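# Open the tuck-front mailer box and leave it standing

## Task

Get the box open and have it end upright with its side walls still up, then release it and pull both grippers away. It only counts if the open, upright state holds without the robot supporting it.

## Robot and tools

Robot: two arms, left_arm and right_arm, each with a parallel two-finger gripper. The box is a tuck-front mailer; show_instructions (no arguments) returns its reference pages as images and moves nothing.

Scene frame: origin on the table top midway between the arms, +x out over the table, +z up, left_arm on the +y side. The names left and right are labels for the arms, not image sides. Gripper frame: fingers extend along the gripper's +z, and they close and open along its y axis. The reported gripper position is the point between the pads, roughly 1 cm short of the fingertips.

The 14-number row used by execute_actions and move: first left_arm's 7 values dx, dy, dz, rx, ry, rz, opening, then right_arm's 7 in that same order. Always send all 14, even when one arm is idle. dx..rz are an offset, not a pose: a displacement expressed in that gripper's own axes, counted from the gripper's measured pose at the start (for execute_actions, the start of each action; for the first action of a call and for move, the pose shown in the latest result of this scene). Scale: 1.0 equals 0.6 m for dx, dy, dz and 180 degrees for rotation; rx, ry, rz form a single rotation vector. Each value lies in [-1, 1]. Opening is absolute, not an offset: +1 fully open (0.093 m gap), -1 closed.

execute_actions(actions): a list of actions run in sequence. One action is a table of at most 15 rows, each row lasting one control step of 1/30 s; if fewer than 15 rows are given, the last one is repeated to fill 15 steps (0.5 s). Every row in an action refers back to the action's start pose, not to the row before it. An empty list just returns state and images. Per step, the command is clipped to within 70 mm and 16 degrees of the current measured pose, so a large offset may need several actions; after an action the arm continues at most to its last clipped pose. Joint friction can leave the gripper up to about 31 mm off, and very small commands may not move it at all.

move(target, speed, blocking): target is one 14-number row as above (offsets from the last shown pose, plus absolute openings). The grippers travel straight toward their targets, finishing together, in 0.5 to 10 s; anything longer is cut off at 10 s. speed is each arm's top path speed in m/s, 0.002 to 0.5, default 0.25; rotation is capped at twice that value in rad/s. Openings are applied when the move starts. Moves do not avoid obstacles or the other arm, grippers lag and may overshoot speed near full arm extension, and faster or deeper contact presses harder. blocking=false returns after 0.5 s while motion continues; then use wait or stop before sending new rows or moves. The result adds a move: line giving the ending (done, off_target, moving, held, fault) and any limits (paced = command clipped; held = a check blocked steps, after which the arm can suddenly speed up), plus each gripper's distance from its target. If only one arm is named, the other finished fine.

wait(seconds): 0 to 10; lets the simulation run with the last commands held, returning early if a running move ends. stop(): brakes a running move; braking needs room, more when fast; fingers keep moving. zoom_image(camera, region): region [x0, y0, x1, y1] in pixels of that camera's last image, at most 504x504. Cameras (all 672x504): cam_head_left, cam_head_right, cam_high, cam_low, cam_left_wrist, cam_right_wrist. finished_scene(scene): ends the given scene irreversibly and reports success; the box must already be open, upright, walls standing, with both grippers released and away.

Result lines: left_arm: … | right_arm: … gives each gripper's end_effector_position (m) and end_effector_quat_wxyz in the scene frame; these can be slightly wrong, more at long reach. Hand target lines show where the controller is currently driving each gripper. A pose unreachable line means a clearance check altered or blocked that arm's command. grip_measured is the finger motor position on the opening scale; pads meet near -0.94 and each mm of object width adds about 0.0208, with a fixed per-gripper error of up to 0.02. It keeps moving toward the commanded value after contact, so it barely reveals a touch. Joint positions end with the opening in metres (floored at zero). Grip force grows the further the command lies below the object's width reading, up to about 50 to 62 N per pad; keep sending the same value to keep holding. Joint limits (rad): waist -2.618 to 3.054, shoulder 0 to 3.142, elbow 0 to 3.142, wrist pitch -1.571 to 1.571, wrist yaw -1.571 to 1.571, wrist roll -2.094 to 2.094; elbows never go fully straight. FAULT or OVER-TEMPERATURE FAULT lines mean an arm was stopped; MOTOR HOT warns from 75 °C, a stop comes at 90 °C, and at 100 °C the arm drops.

Avoid: knocking anything off the table, crushing or tearing the box, collisions or pressing between the two arms, fast impacts and hard shoves, prolonged heavy holding. For an arm meant to stay put, send the offset back to its wanted pose in the first call of a reply and zeros afterward, with its desired opening each time.

Each tool is called after "Request:" by a JSON object that holds its "name" and its "arguments".

## Session

Request:
{"name": "show_instructions", "arguments": {}}

Request:
{"name": "execute_actions", "arguments": {"actions": []}}

Reference images for this scene: Tuck-front mailer box page 1, Tuck-front mailer box page 2.

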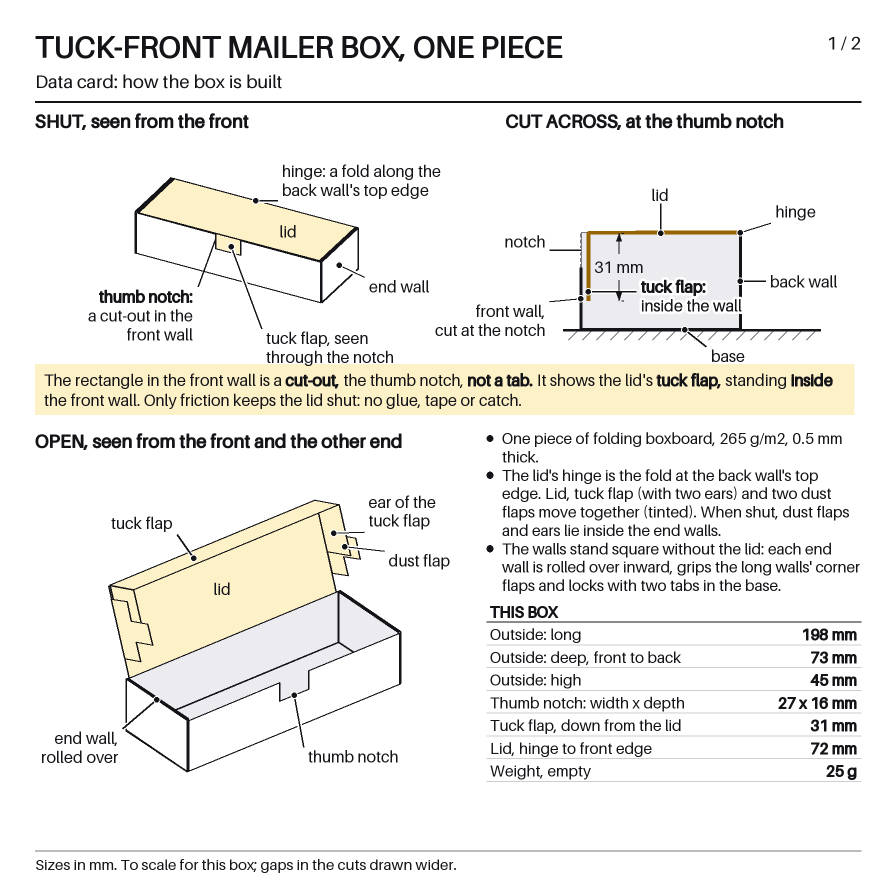

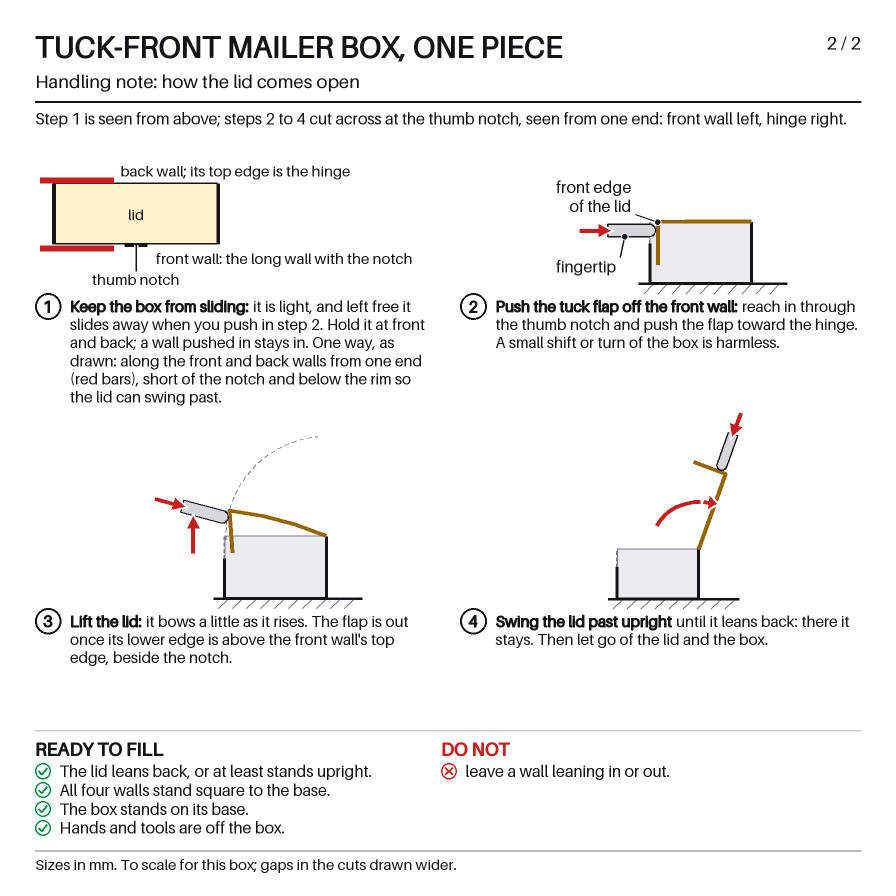

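Scene clock: 0.00 s.
left_arm: end_effector_position=(+0.2130, +0.5824, +0.2671) grip_measured=+0.997 end_effector_quat_wxyz=(-0.221, +0.841, -0.391, +0.302) | right_arm: end_effector_position=(+0.2223, -0.0805, +0.3313) grip_measured=+0.995 end_effector_quat_wxyz=(+0.394, -0.061, +0.668, +0.629)
Joint positions: left_arm=[ 1.281  1.706  1.787 -1.195  0.639 -1.194  0.093] | right_arm=[ 0.434  0.746  0.557  0.306 -0.528  0.98   0.093]
Joint velocities: left_arm=[-0.007 -0.007 -0.007 -0.051 -0.007 -0.037 -0.001] | right_arm=[-0.007 -0.007 -0.012 -0.022 -0.037 -0.095 -0.002]
Motor temperatures (°C, as the motors report them): left_arm=[27 28 28 32 27 25] | right_arm=[27 40 32 36 27 26]
Hand target (left_arm): +0.213, +0.582, +0.267; -0.221, +0.841, -0.391, +0.302
Hand target (right_arm): +0.222, -0.081, +0.331; +0.394, -0.061, +0.668, +0.629

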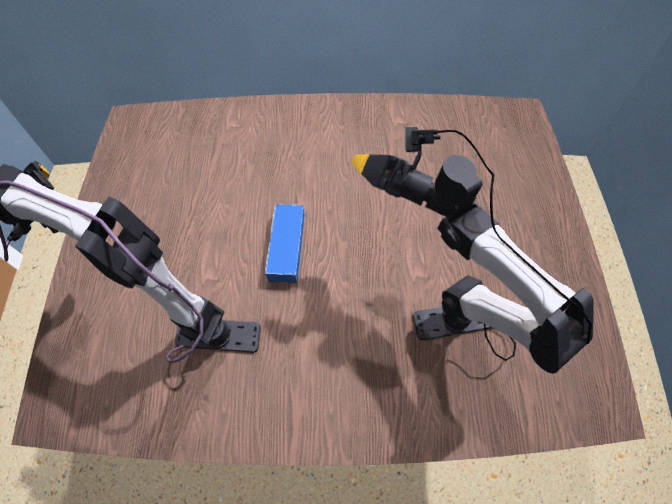

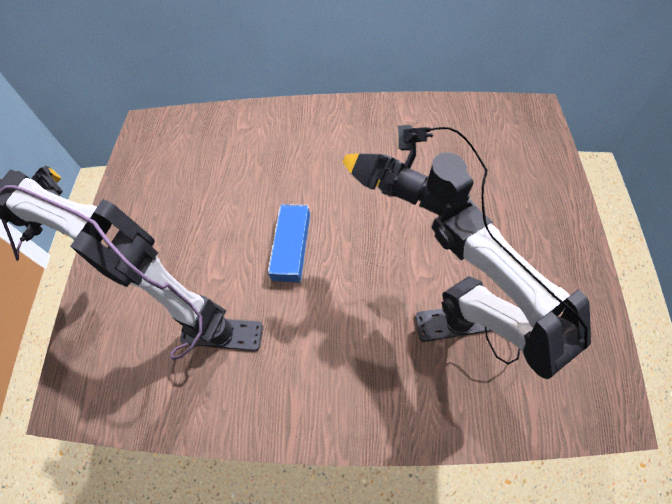

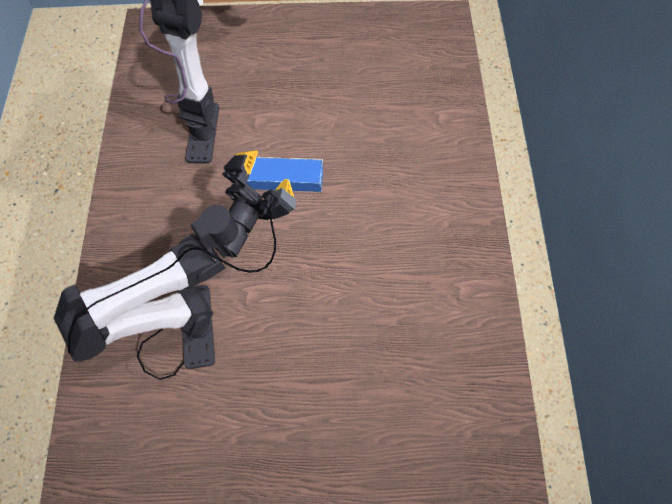

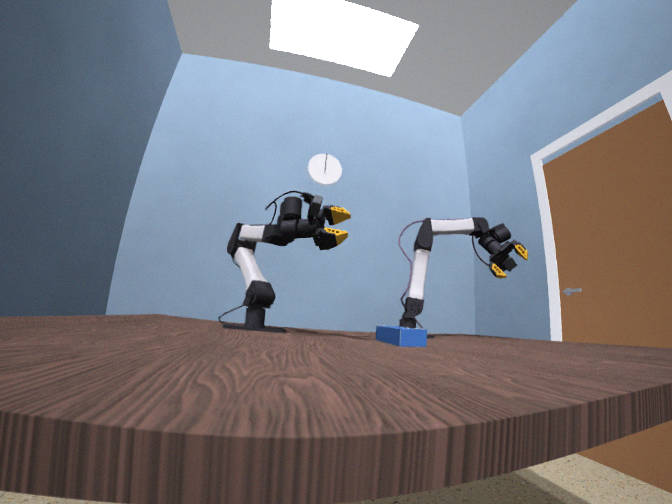

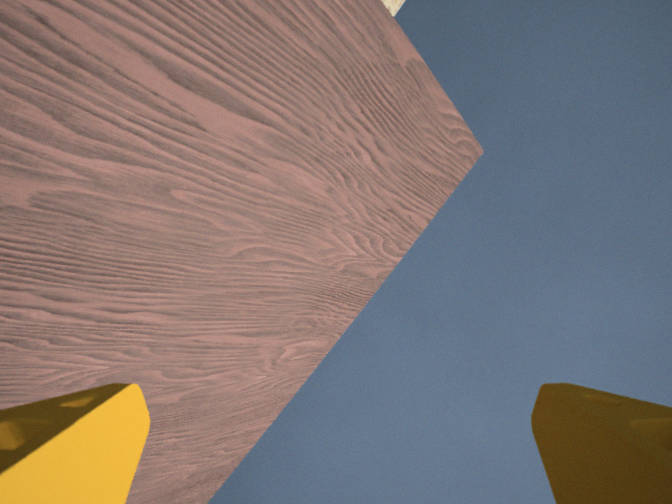

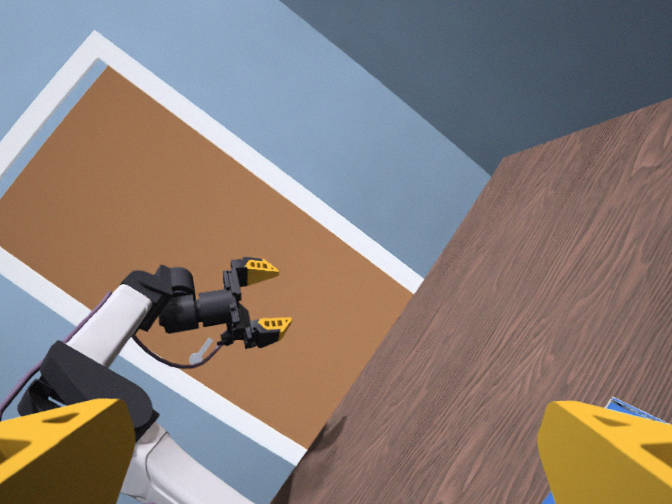

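Request:
{"name": "zoom_image", "arguments": {"camera": "cam_low", "region": [350,300,450,375]}}

Request:
{"name": "zoom_image", "arguments": {"camera": "cam_high", "region": [200,120,360,240]}}

Request:
{"name": "zoom_image", "arguments": {"camera": "cam_head_right", "region": [220,180,380,300]}}

Region (350, 300, 450, 375) of cam_low's 672x504 image, scaled by 5.040, with more detail than that image has; it fills the top 378 rows of this view, and the rest is white.

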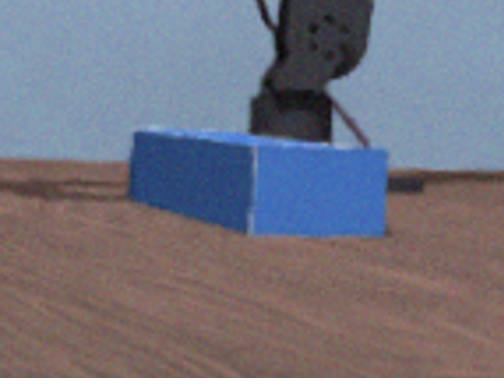

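Region (200, 120, 360, 240) of cam_high's 672x504 image, scaled by 3.150, with more detail than that image has; it fills the top 378 rows of this view, and the rest is white.

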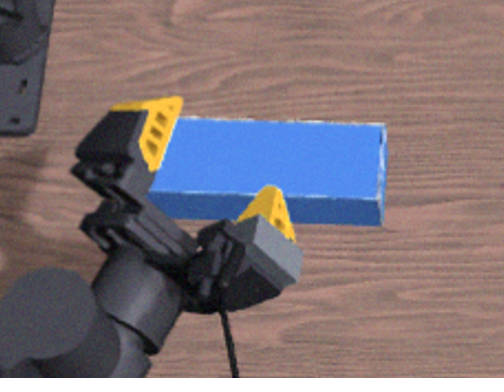

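Region (220, 180, 380, 300) of cam_head_right's 672x504 image, scaled by 3.150, with more detail than that image has; it fills the top 378 rows of this view, and the rest is white.

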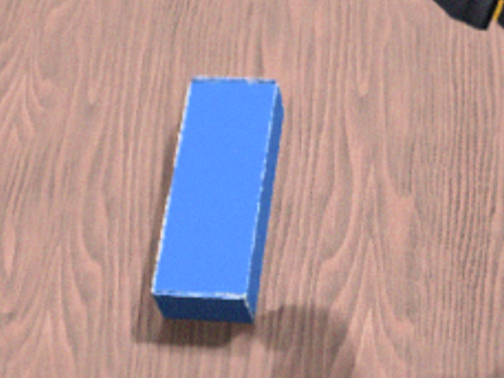

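Request:
{"name": "move", "arguments": {"target": [0,0,0,0,0,0,1,0.406,-0.157,0.185,0.451,0.283,0.044,1], "speed": 0.15}}

Scene clock: 20.33 s.
left_arm: end_effector_position=(+0.2130, +0.5824, +0.2671) grip_measured=+0.997 end_effector_quat_wxyz=(-0.221, +0.841, -0.391, +0.302) | right_arm: end_effector_position=(+0.1650, +0.0951, +0.1151) grip_measured=+0.995 end_effector_quat_wxyz=(+0.008, +0.003, +1.000, -0.005)
Joint positions: left_arm=[ 1.281  1.706  1.787 -1.195  0.639 -1.194  0.093] | right_arm=[ 1.097  2.24   2.146 -1.481  0.018  1.24   0.093]
Joint velocities: left_arm=[-0.012  0.002 -0.022  0.051 -0.051 -0.066 -0.   ] | right_arm=[ 0.002 -0.012 -0.012 -0.007 -0.007  0.007  0.   ]
Motor temperatures (°C, as the motors report them): left_arm=[27 30 30 33 27 25] | right_arm=[27 38 35 39 27 26]
Hand target (left_arm): +0.213, +0.582, +0.267; -0.221, +0.841, -0.391, +0.302
Hand target (right_arm): +0.162, +0.099, +0.119; +0.007, +0.004, +1.000, -0.001
Off the commanded pose (left_arm): 0.000 m, 0 deg.
Off the commanded pose (right_arm): 0.009 m, 1 deg.
move: done

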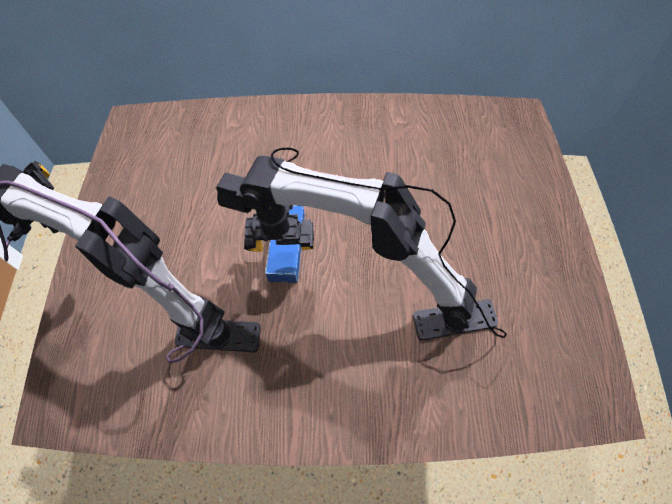

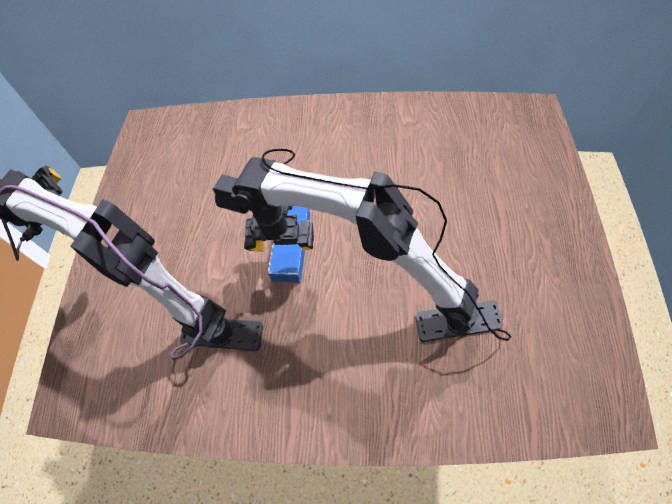

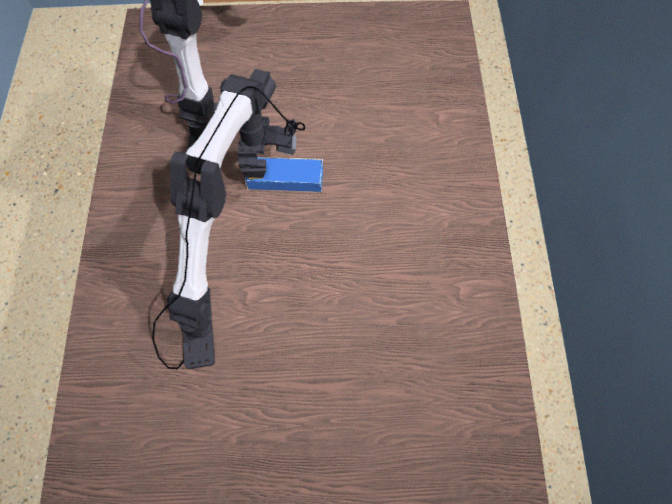

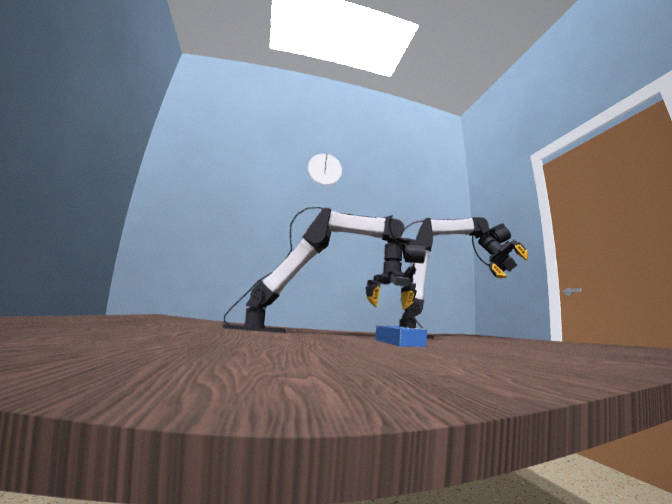

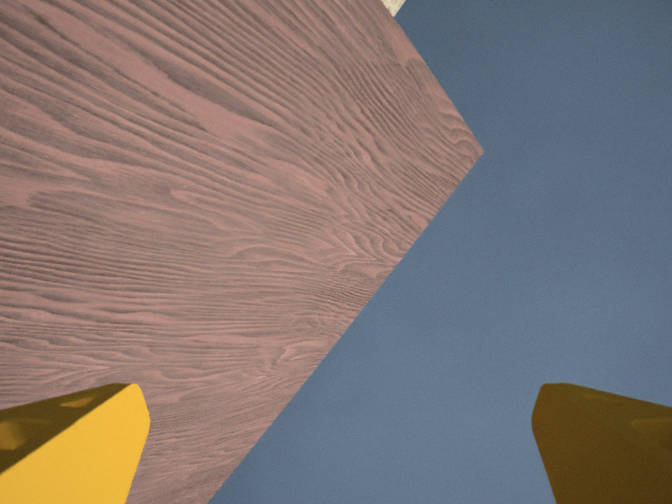

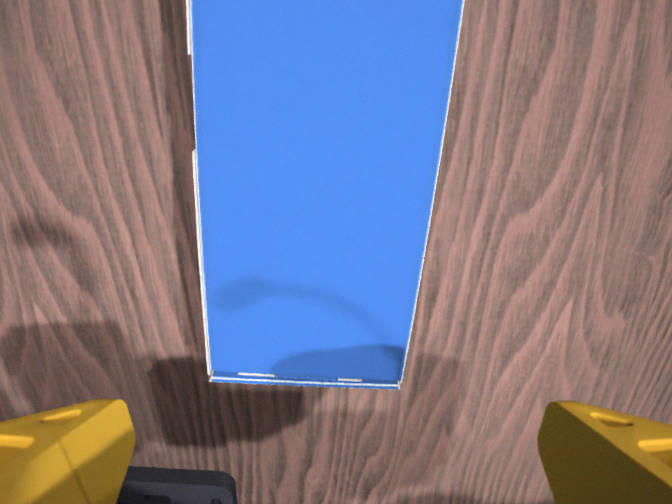

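Request:
{"name": "move", "arguments": {"target": [0,0,0,0,0,0,1,0,0.025,0.075,0,0,0.02,1], "speed": 0.05}}

Scene clock: 23.87 s.
left_arm: end_effector_position=(+0.2130, +0.5824, +0.2671) grip_measured=+0.997 end_effector_quat_wxyz=(-0.221, +0.841, -0.391, +0.302) | right_arm: end_effector_position=(+0.1701, +0.1096, +0.0788) grip_measured=+0.995 end_effector_quat_wxyz=(+0.010, +0.034, +0.999, +0.003)
Joint positions: left_arm=[ 1.281  1.706  1.787 -1.195  0.639 -1.194  0.093] | right_arm=[ 1.097  2.284  2.076 -1.351  0.018  1.302  0.093]
Joint velocities: left_arm=[-0.007  0.002 -0.017  0.051 -0.051 -0.066  0.   ] | right_arm=[-0.022  0.002 -0.002  0.051 -0.066  0.022  0.   ]
Motor temperatures (°C, as the motors report them): left_arm=[27 30 30 34 27 25] | right_arm=[27 40 36 38 27 26]
Hand target (left_arm): +0.213, +0.582, +0.267; -0.221, +0.841, -0.391, +0.302
Hand target (right_arm): +0.165, +0.109, +0.070; +0.008, +0.035, +0.999, -0.005
Off the commanded pose (left_arm): 0.000 m, 0 deg.
Off the commanded pose (right_arm): 0.010 m, 1 deg.
move: done

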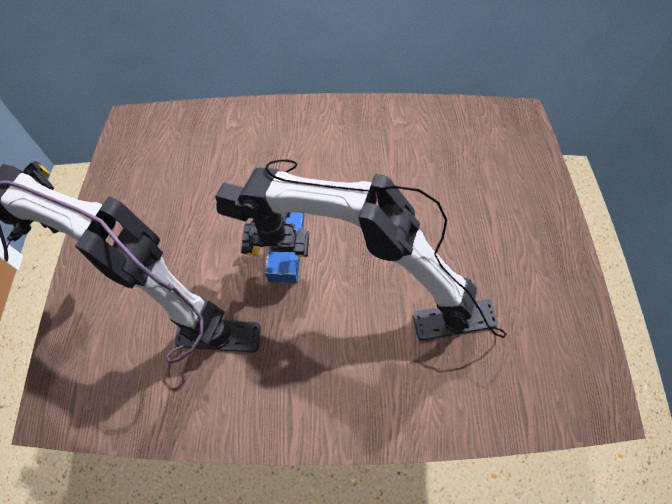

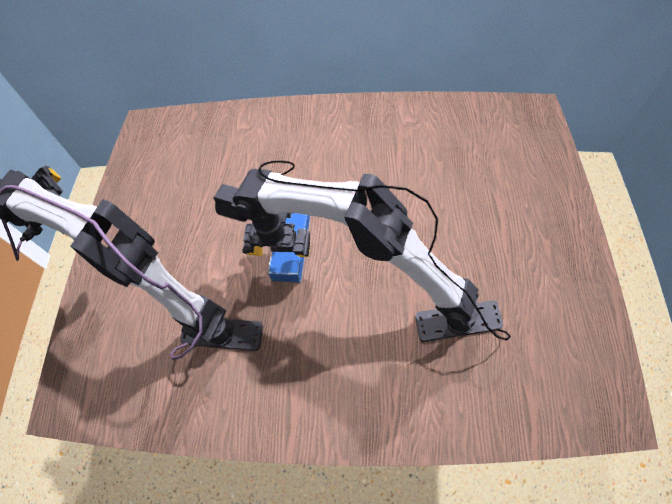

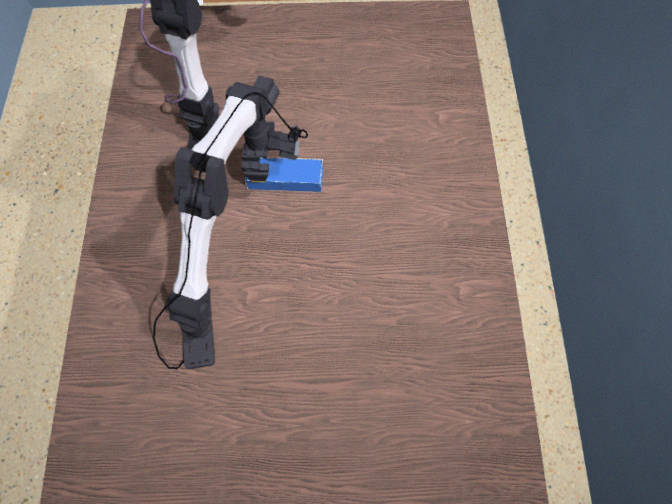

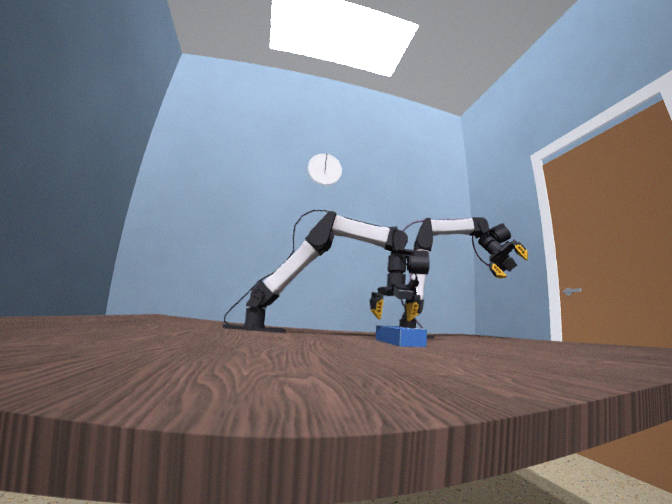

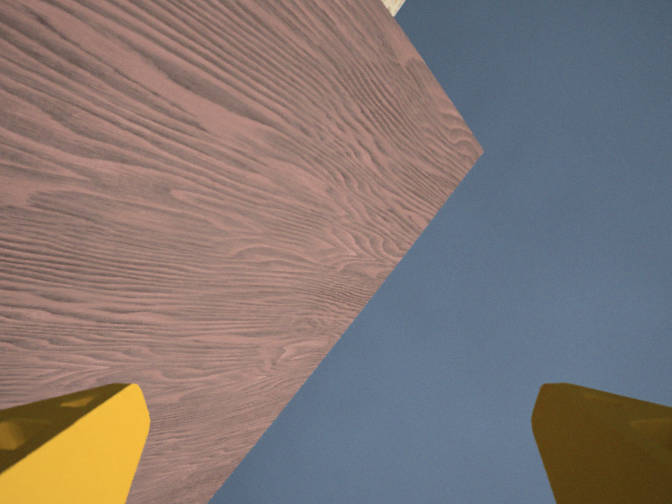

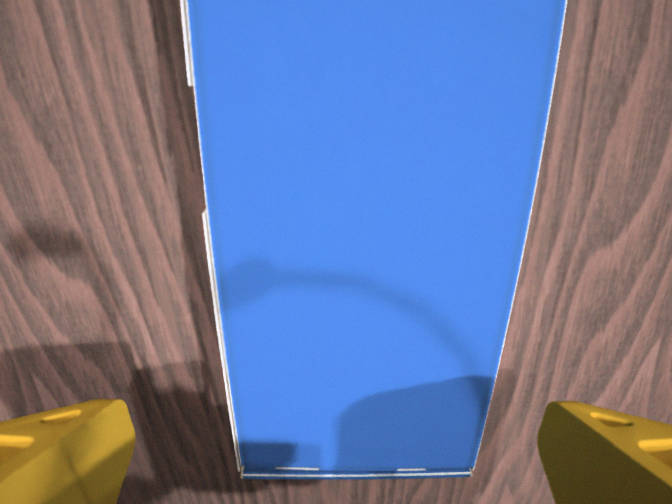

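Request:
{"name": "move", "arguments": {"target": [0,0,0,0,0,0,1,-0.03,-0.012,0.07,0,0,0,1], "speed": 0.04}}

Request:
{"name": "zoom_image", "arguments": {"camera": "cam_low", "region": [330,270,470,375]}}

Scene clock: 28.23 s.
left_arm: end_effector_position=(+0.2130, +0.5824, +0.2671) grip_measured=+0.997 end_effector_quat_wxyz=(-0.221, +0.841, -0.391, +0.302) | right_arm: end_effector_position=(+0.1859, +0.1053, +0.0438) grip_measured=+0.995 end_effector_quat_wxyz=(+0.013, +0.036, +0.999, +0.008)
Joint positions: left_arm=[ 1.281  1.706  1.787 -1.195  0.639 -1.194  0.093] | right_arm=[ 1.061  2.284  1.937 -1.2    0.018  1.268  0.093]
Joint velocities: left_arm=[-0.007 -0.007  0.002  0.066 -0.022 -0.081 -0.001] | right_arm=[ 0.007  0.007 -0.012  0.051 -0.022  0.081  0.001]
Motor temperatures (°C, as the motors report them): left_arm=[27 31 31 34 27 25] | right_arm=[27 42 36 37 27 26]
Hand target (left_arm): +0.213, +0.582, +0.267; -0.221, +0.841, -0.391, +0.302
Hand target (right_arm): +0.188, +0.101, +0.037; +0.011, +0.035, +0.999, +0.002
Off the commanded pose (left_arm): 0.000 m, 0 deg.
Off the commanded pose (right_arm): 0.008 m, 1 deg.
move: done

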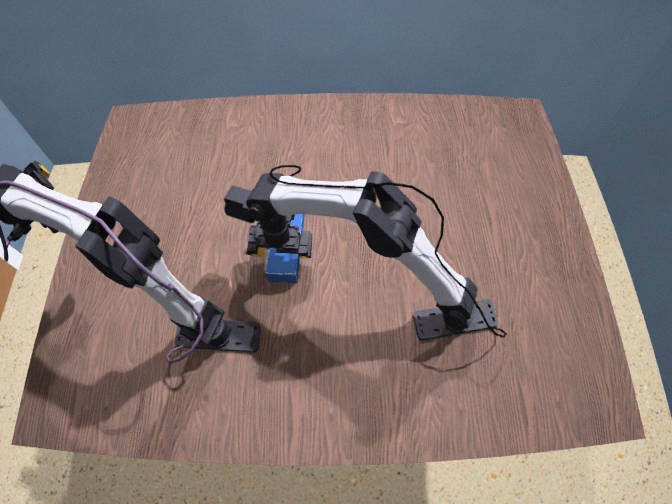

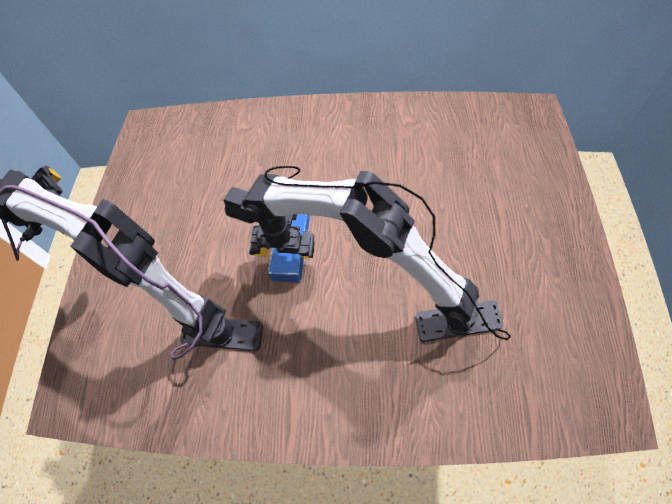

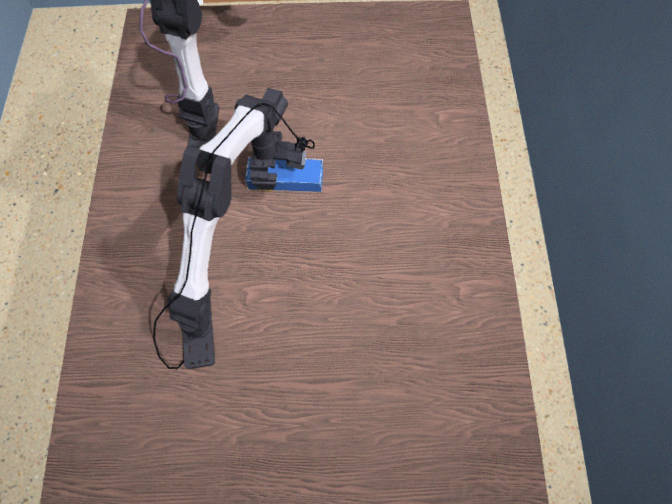

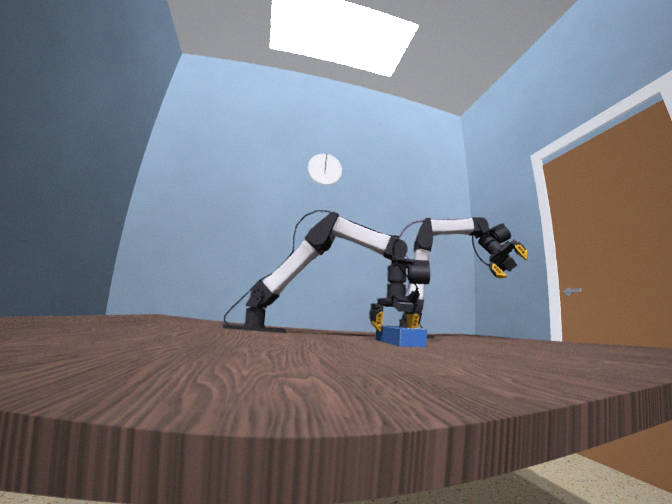

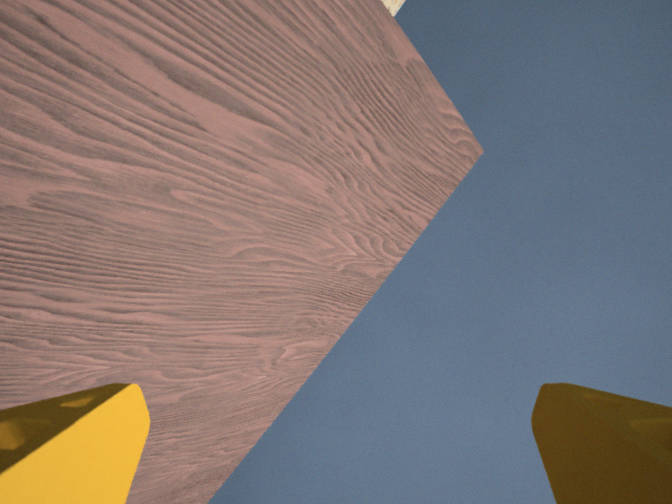

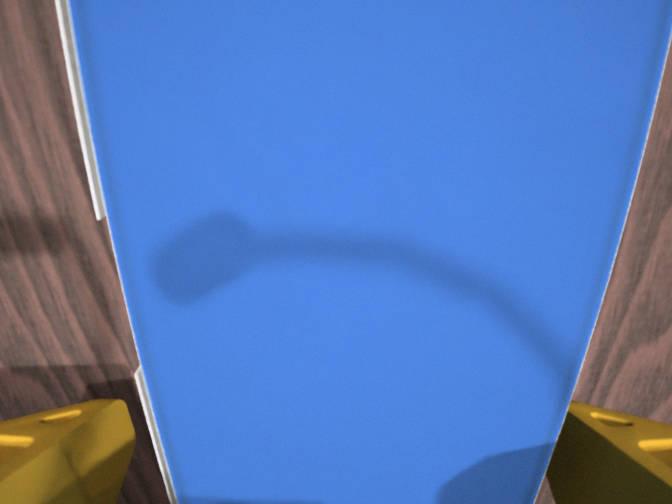

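Region (330, 270, 470, 375) of cam_low's 672x504 image, scaled by 3.600, with more detail than that image has; it fills the top 378 rows of this view, and the rest is white.

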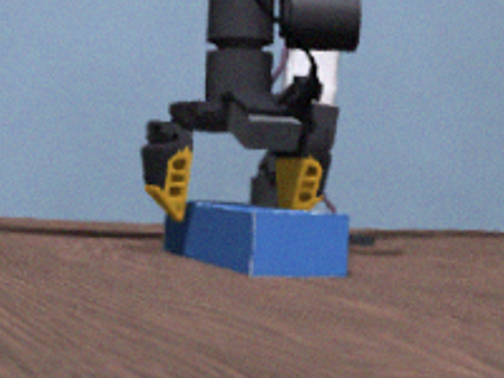

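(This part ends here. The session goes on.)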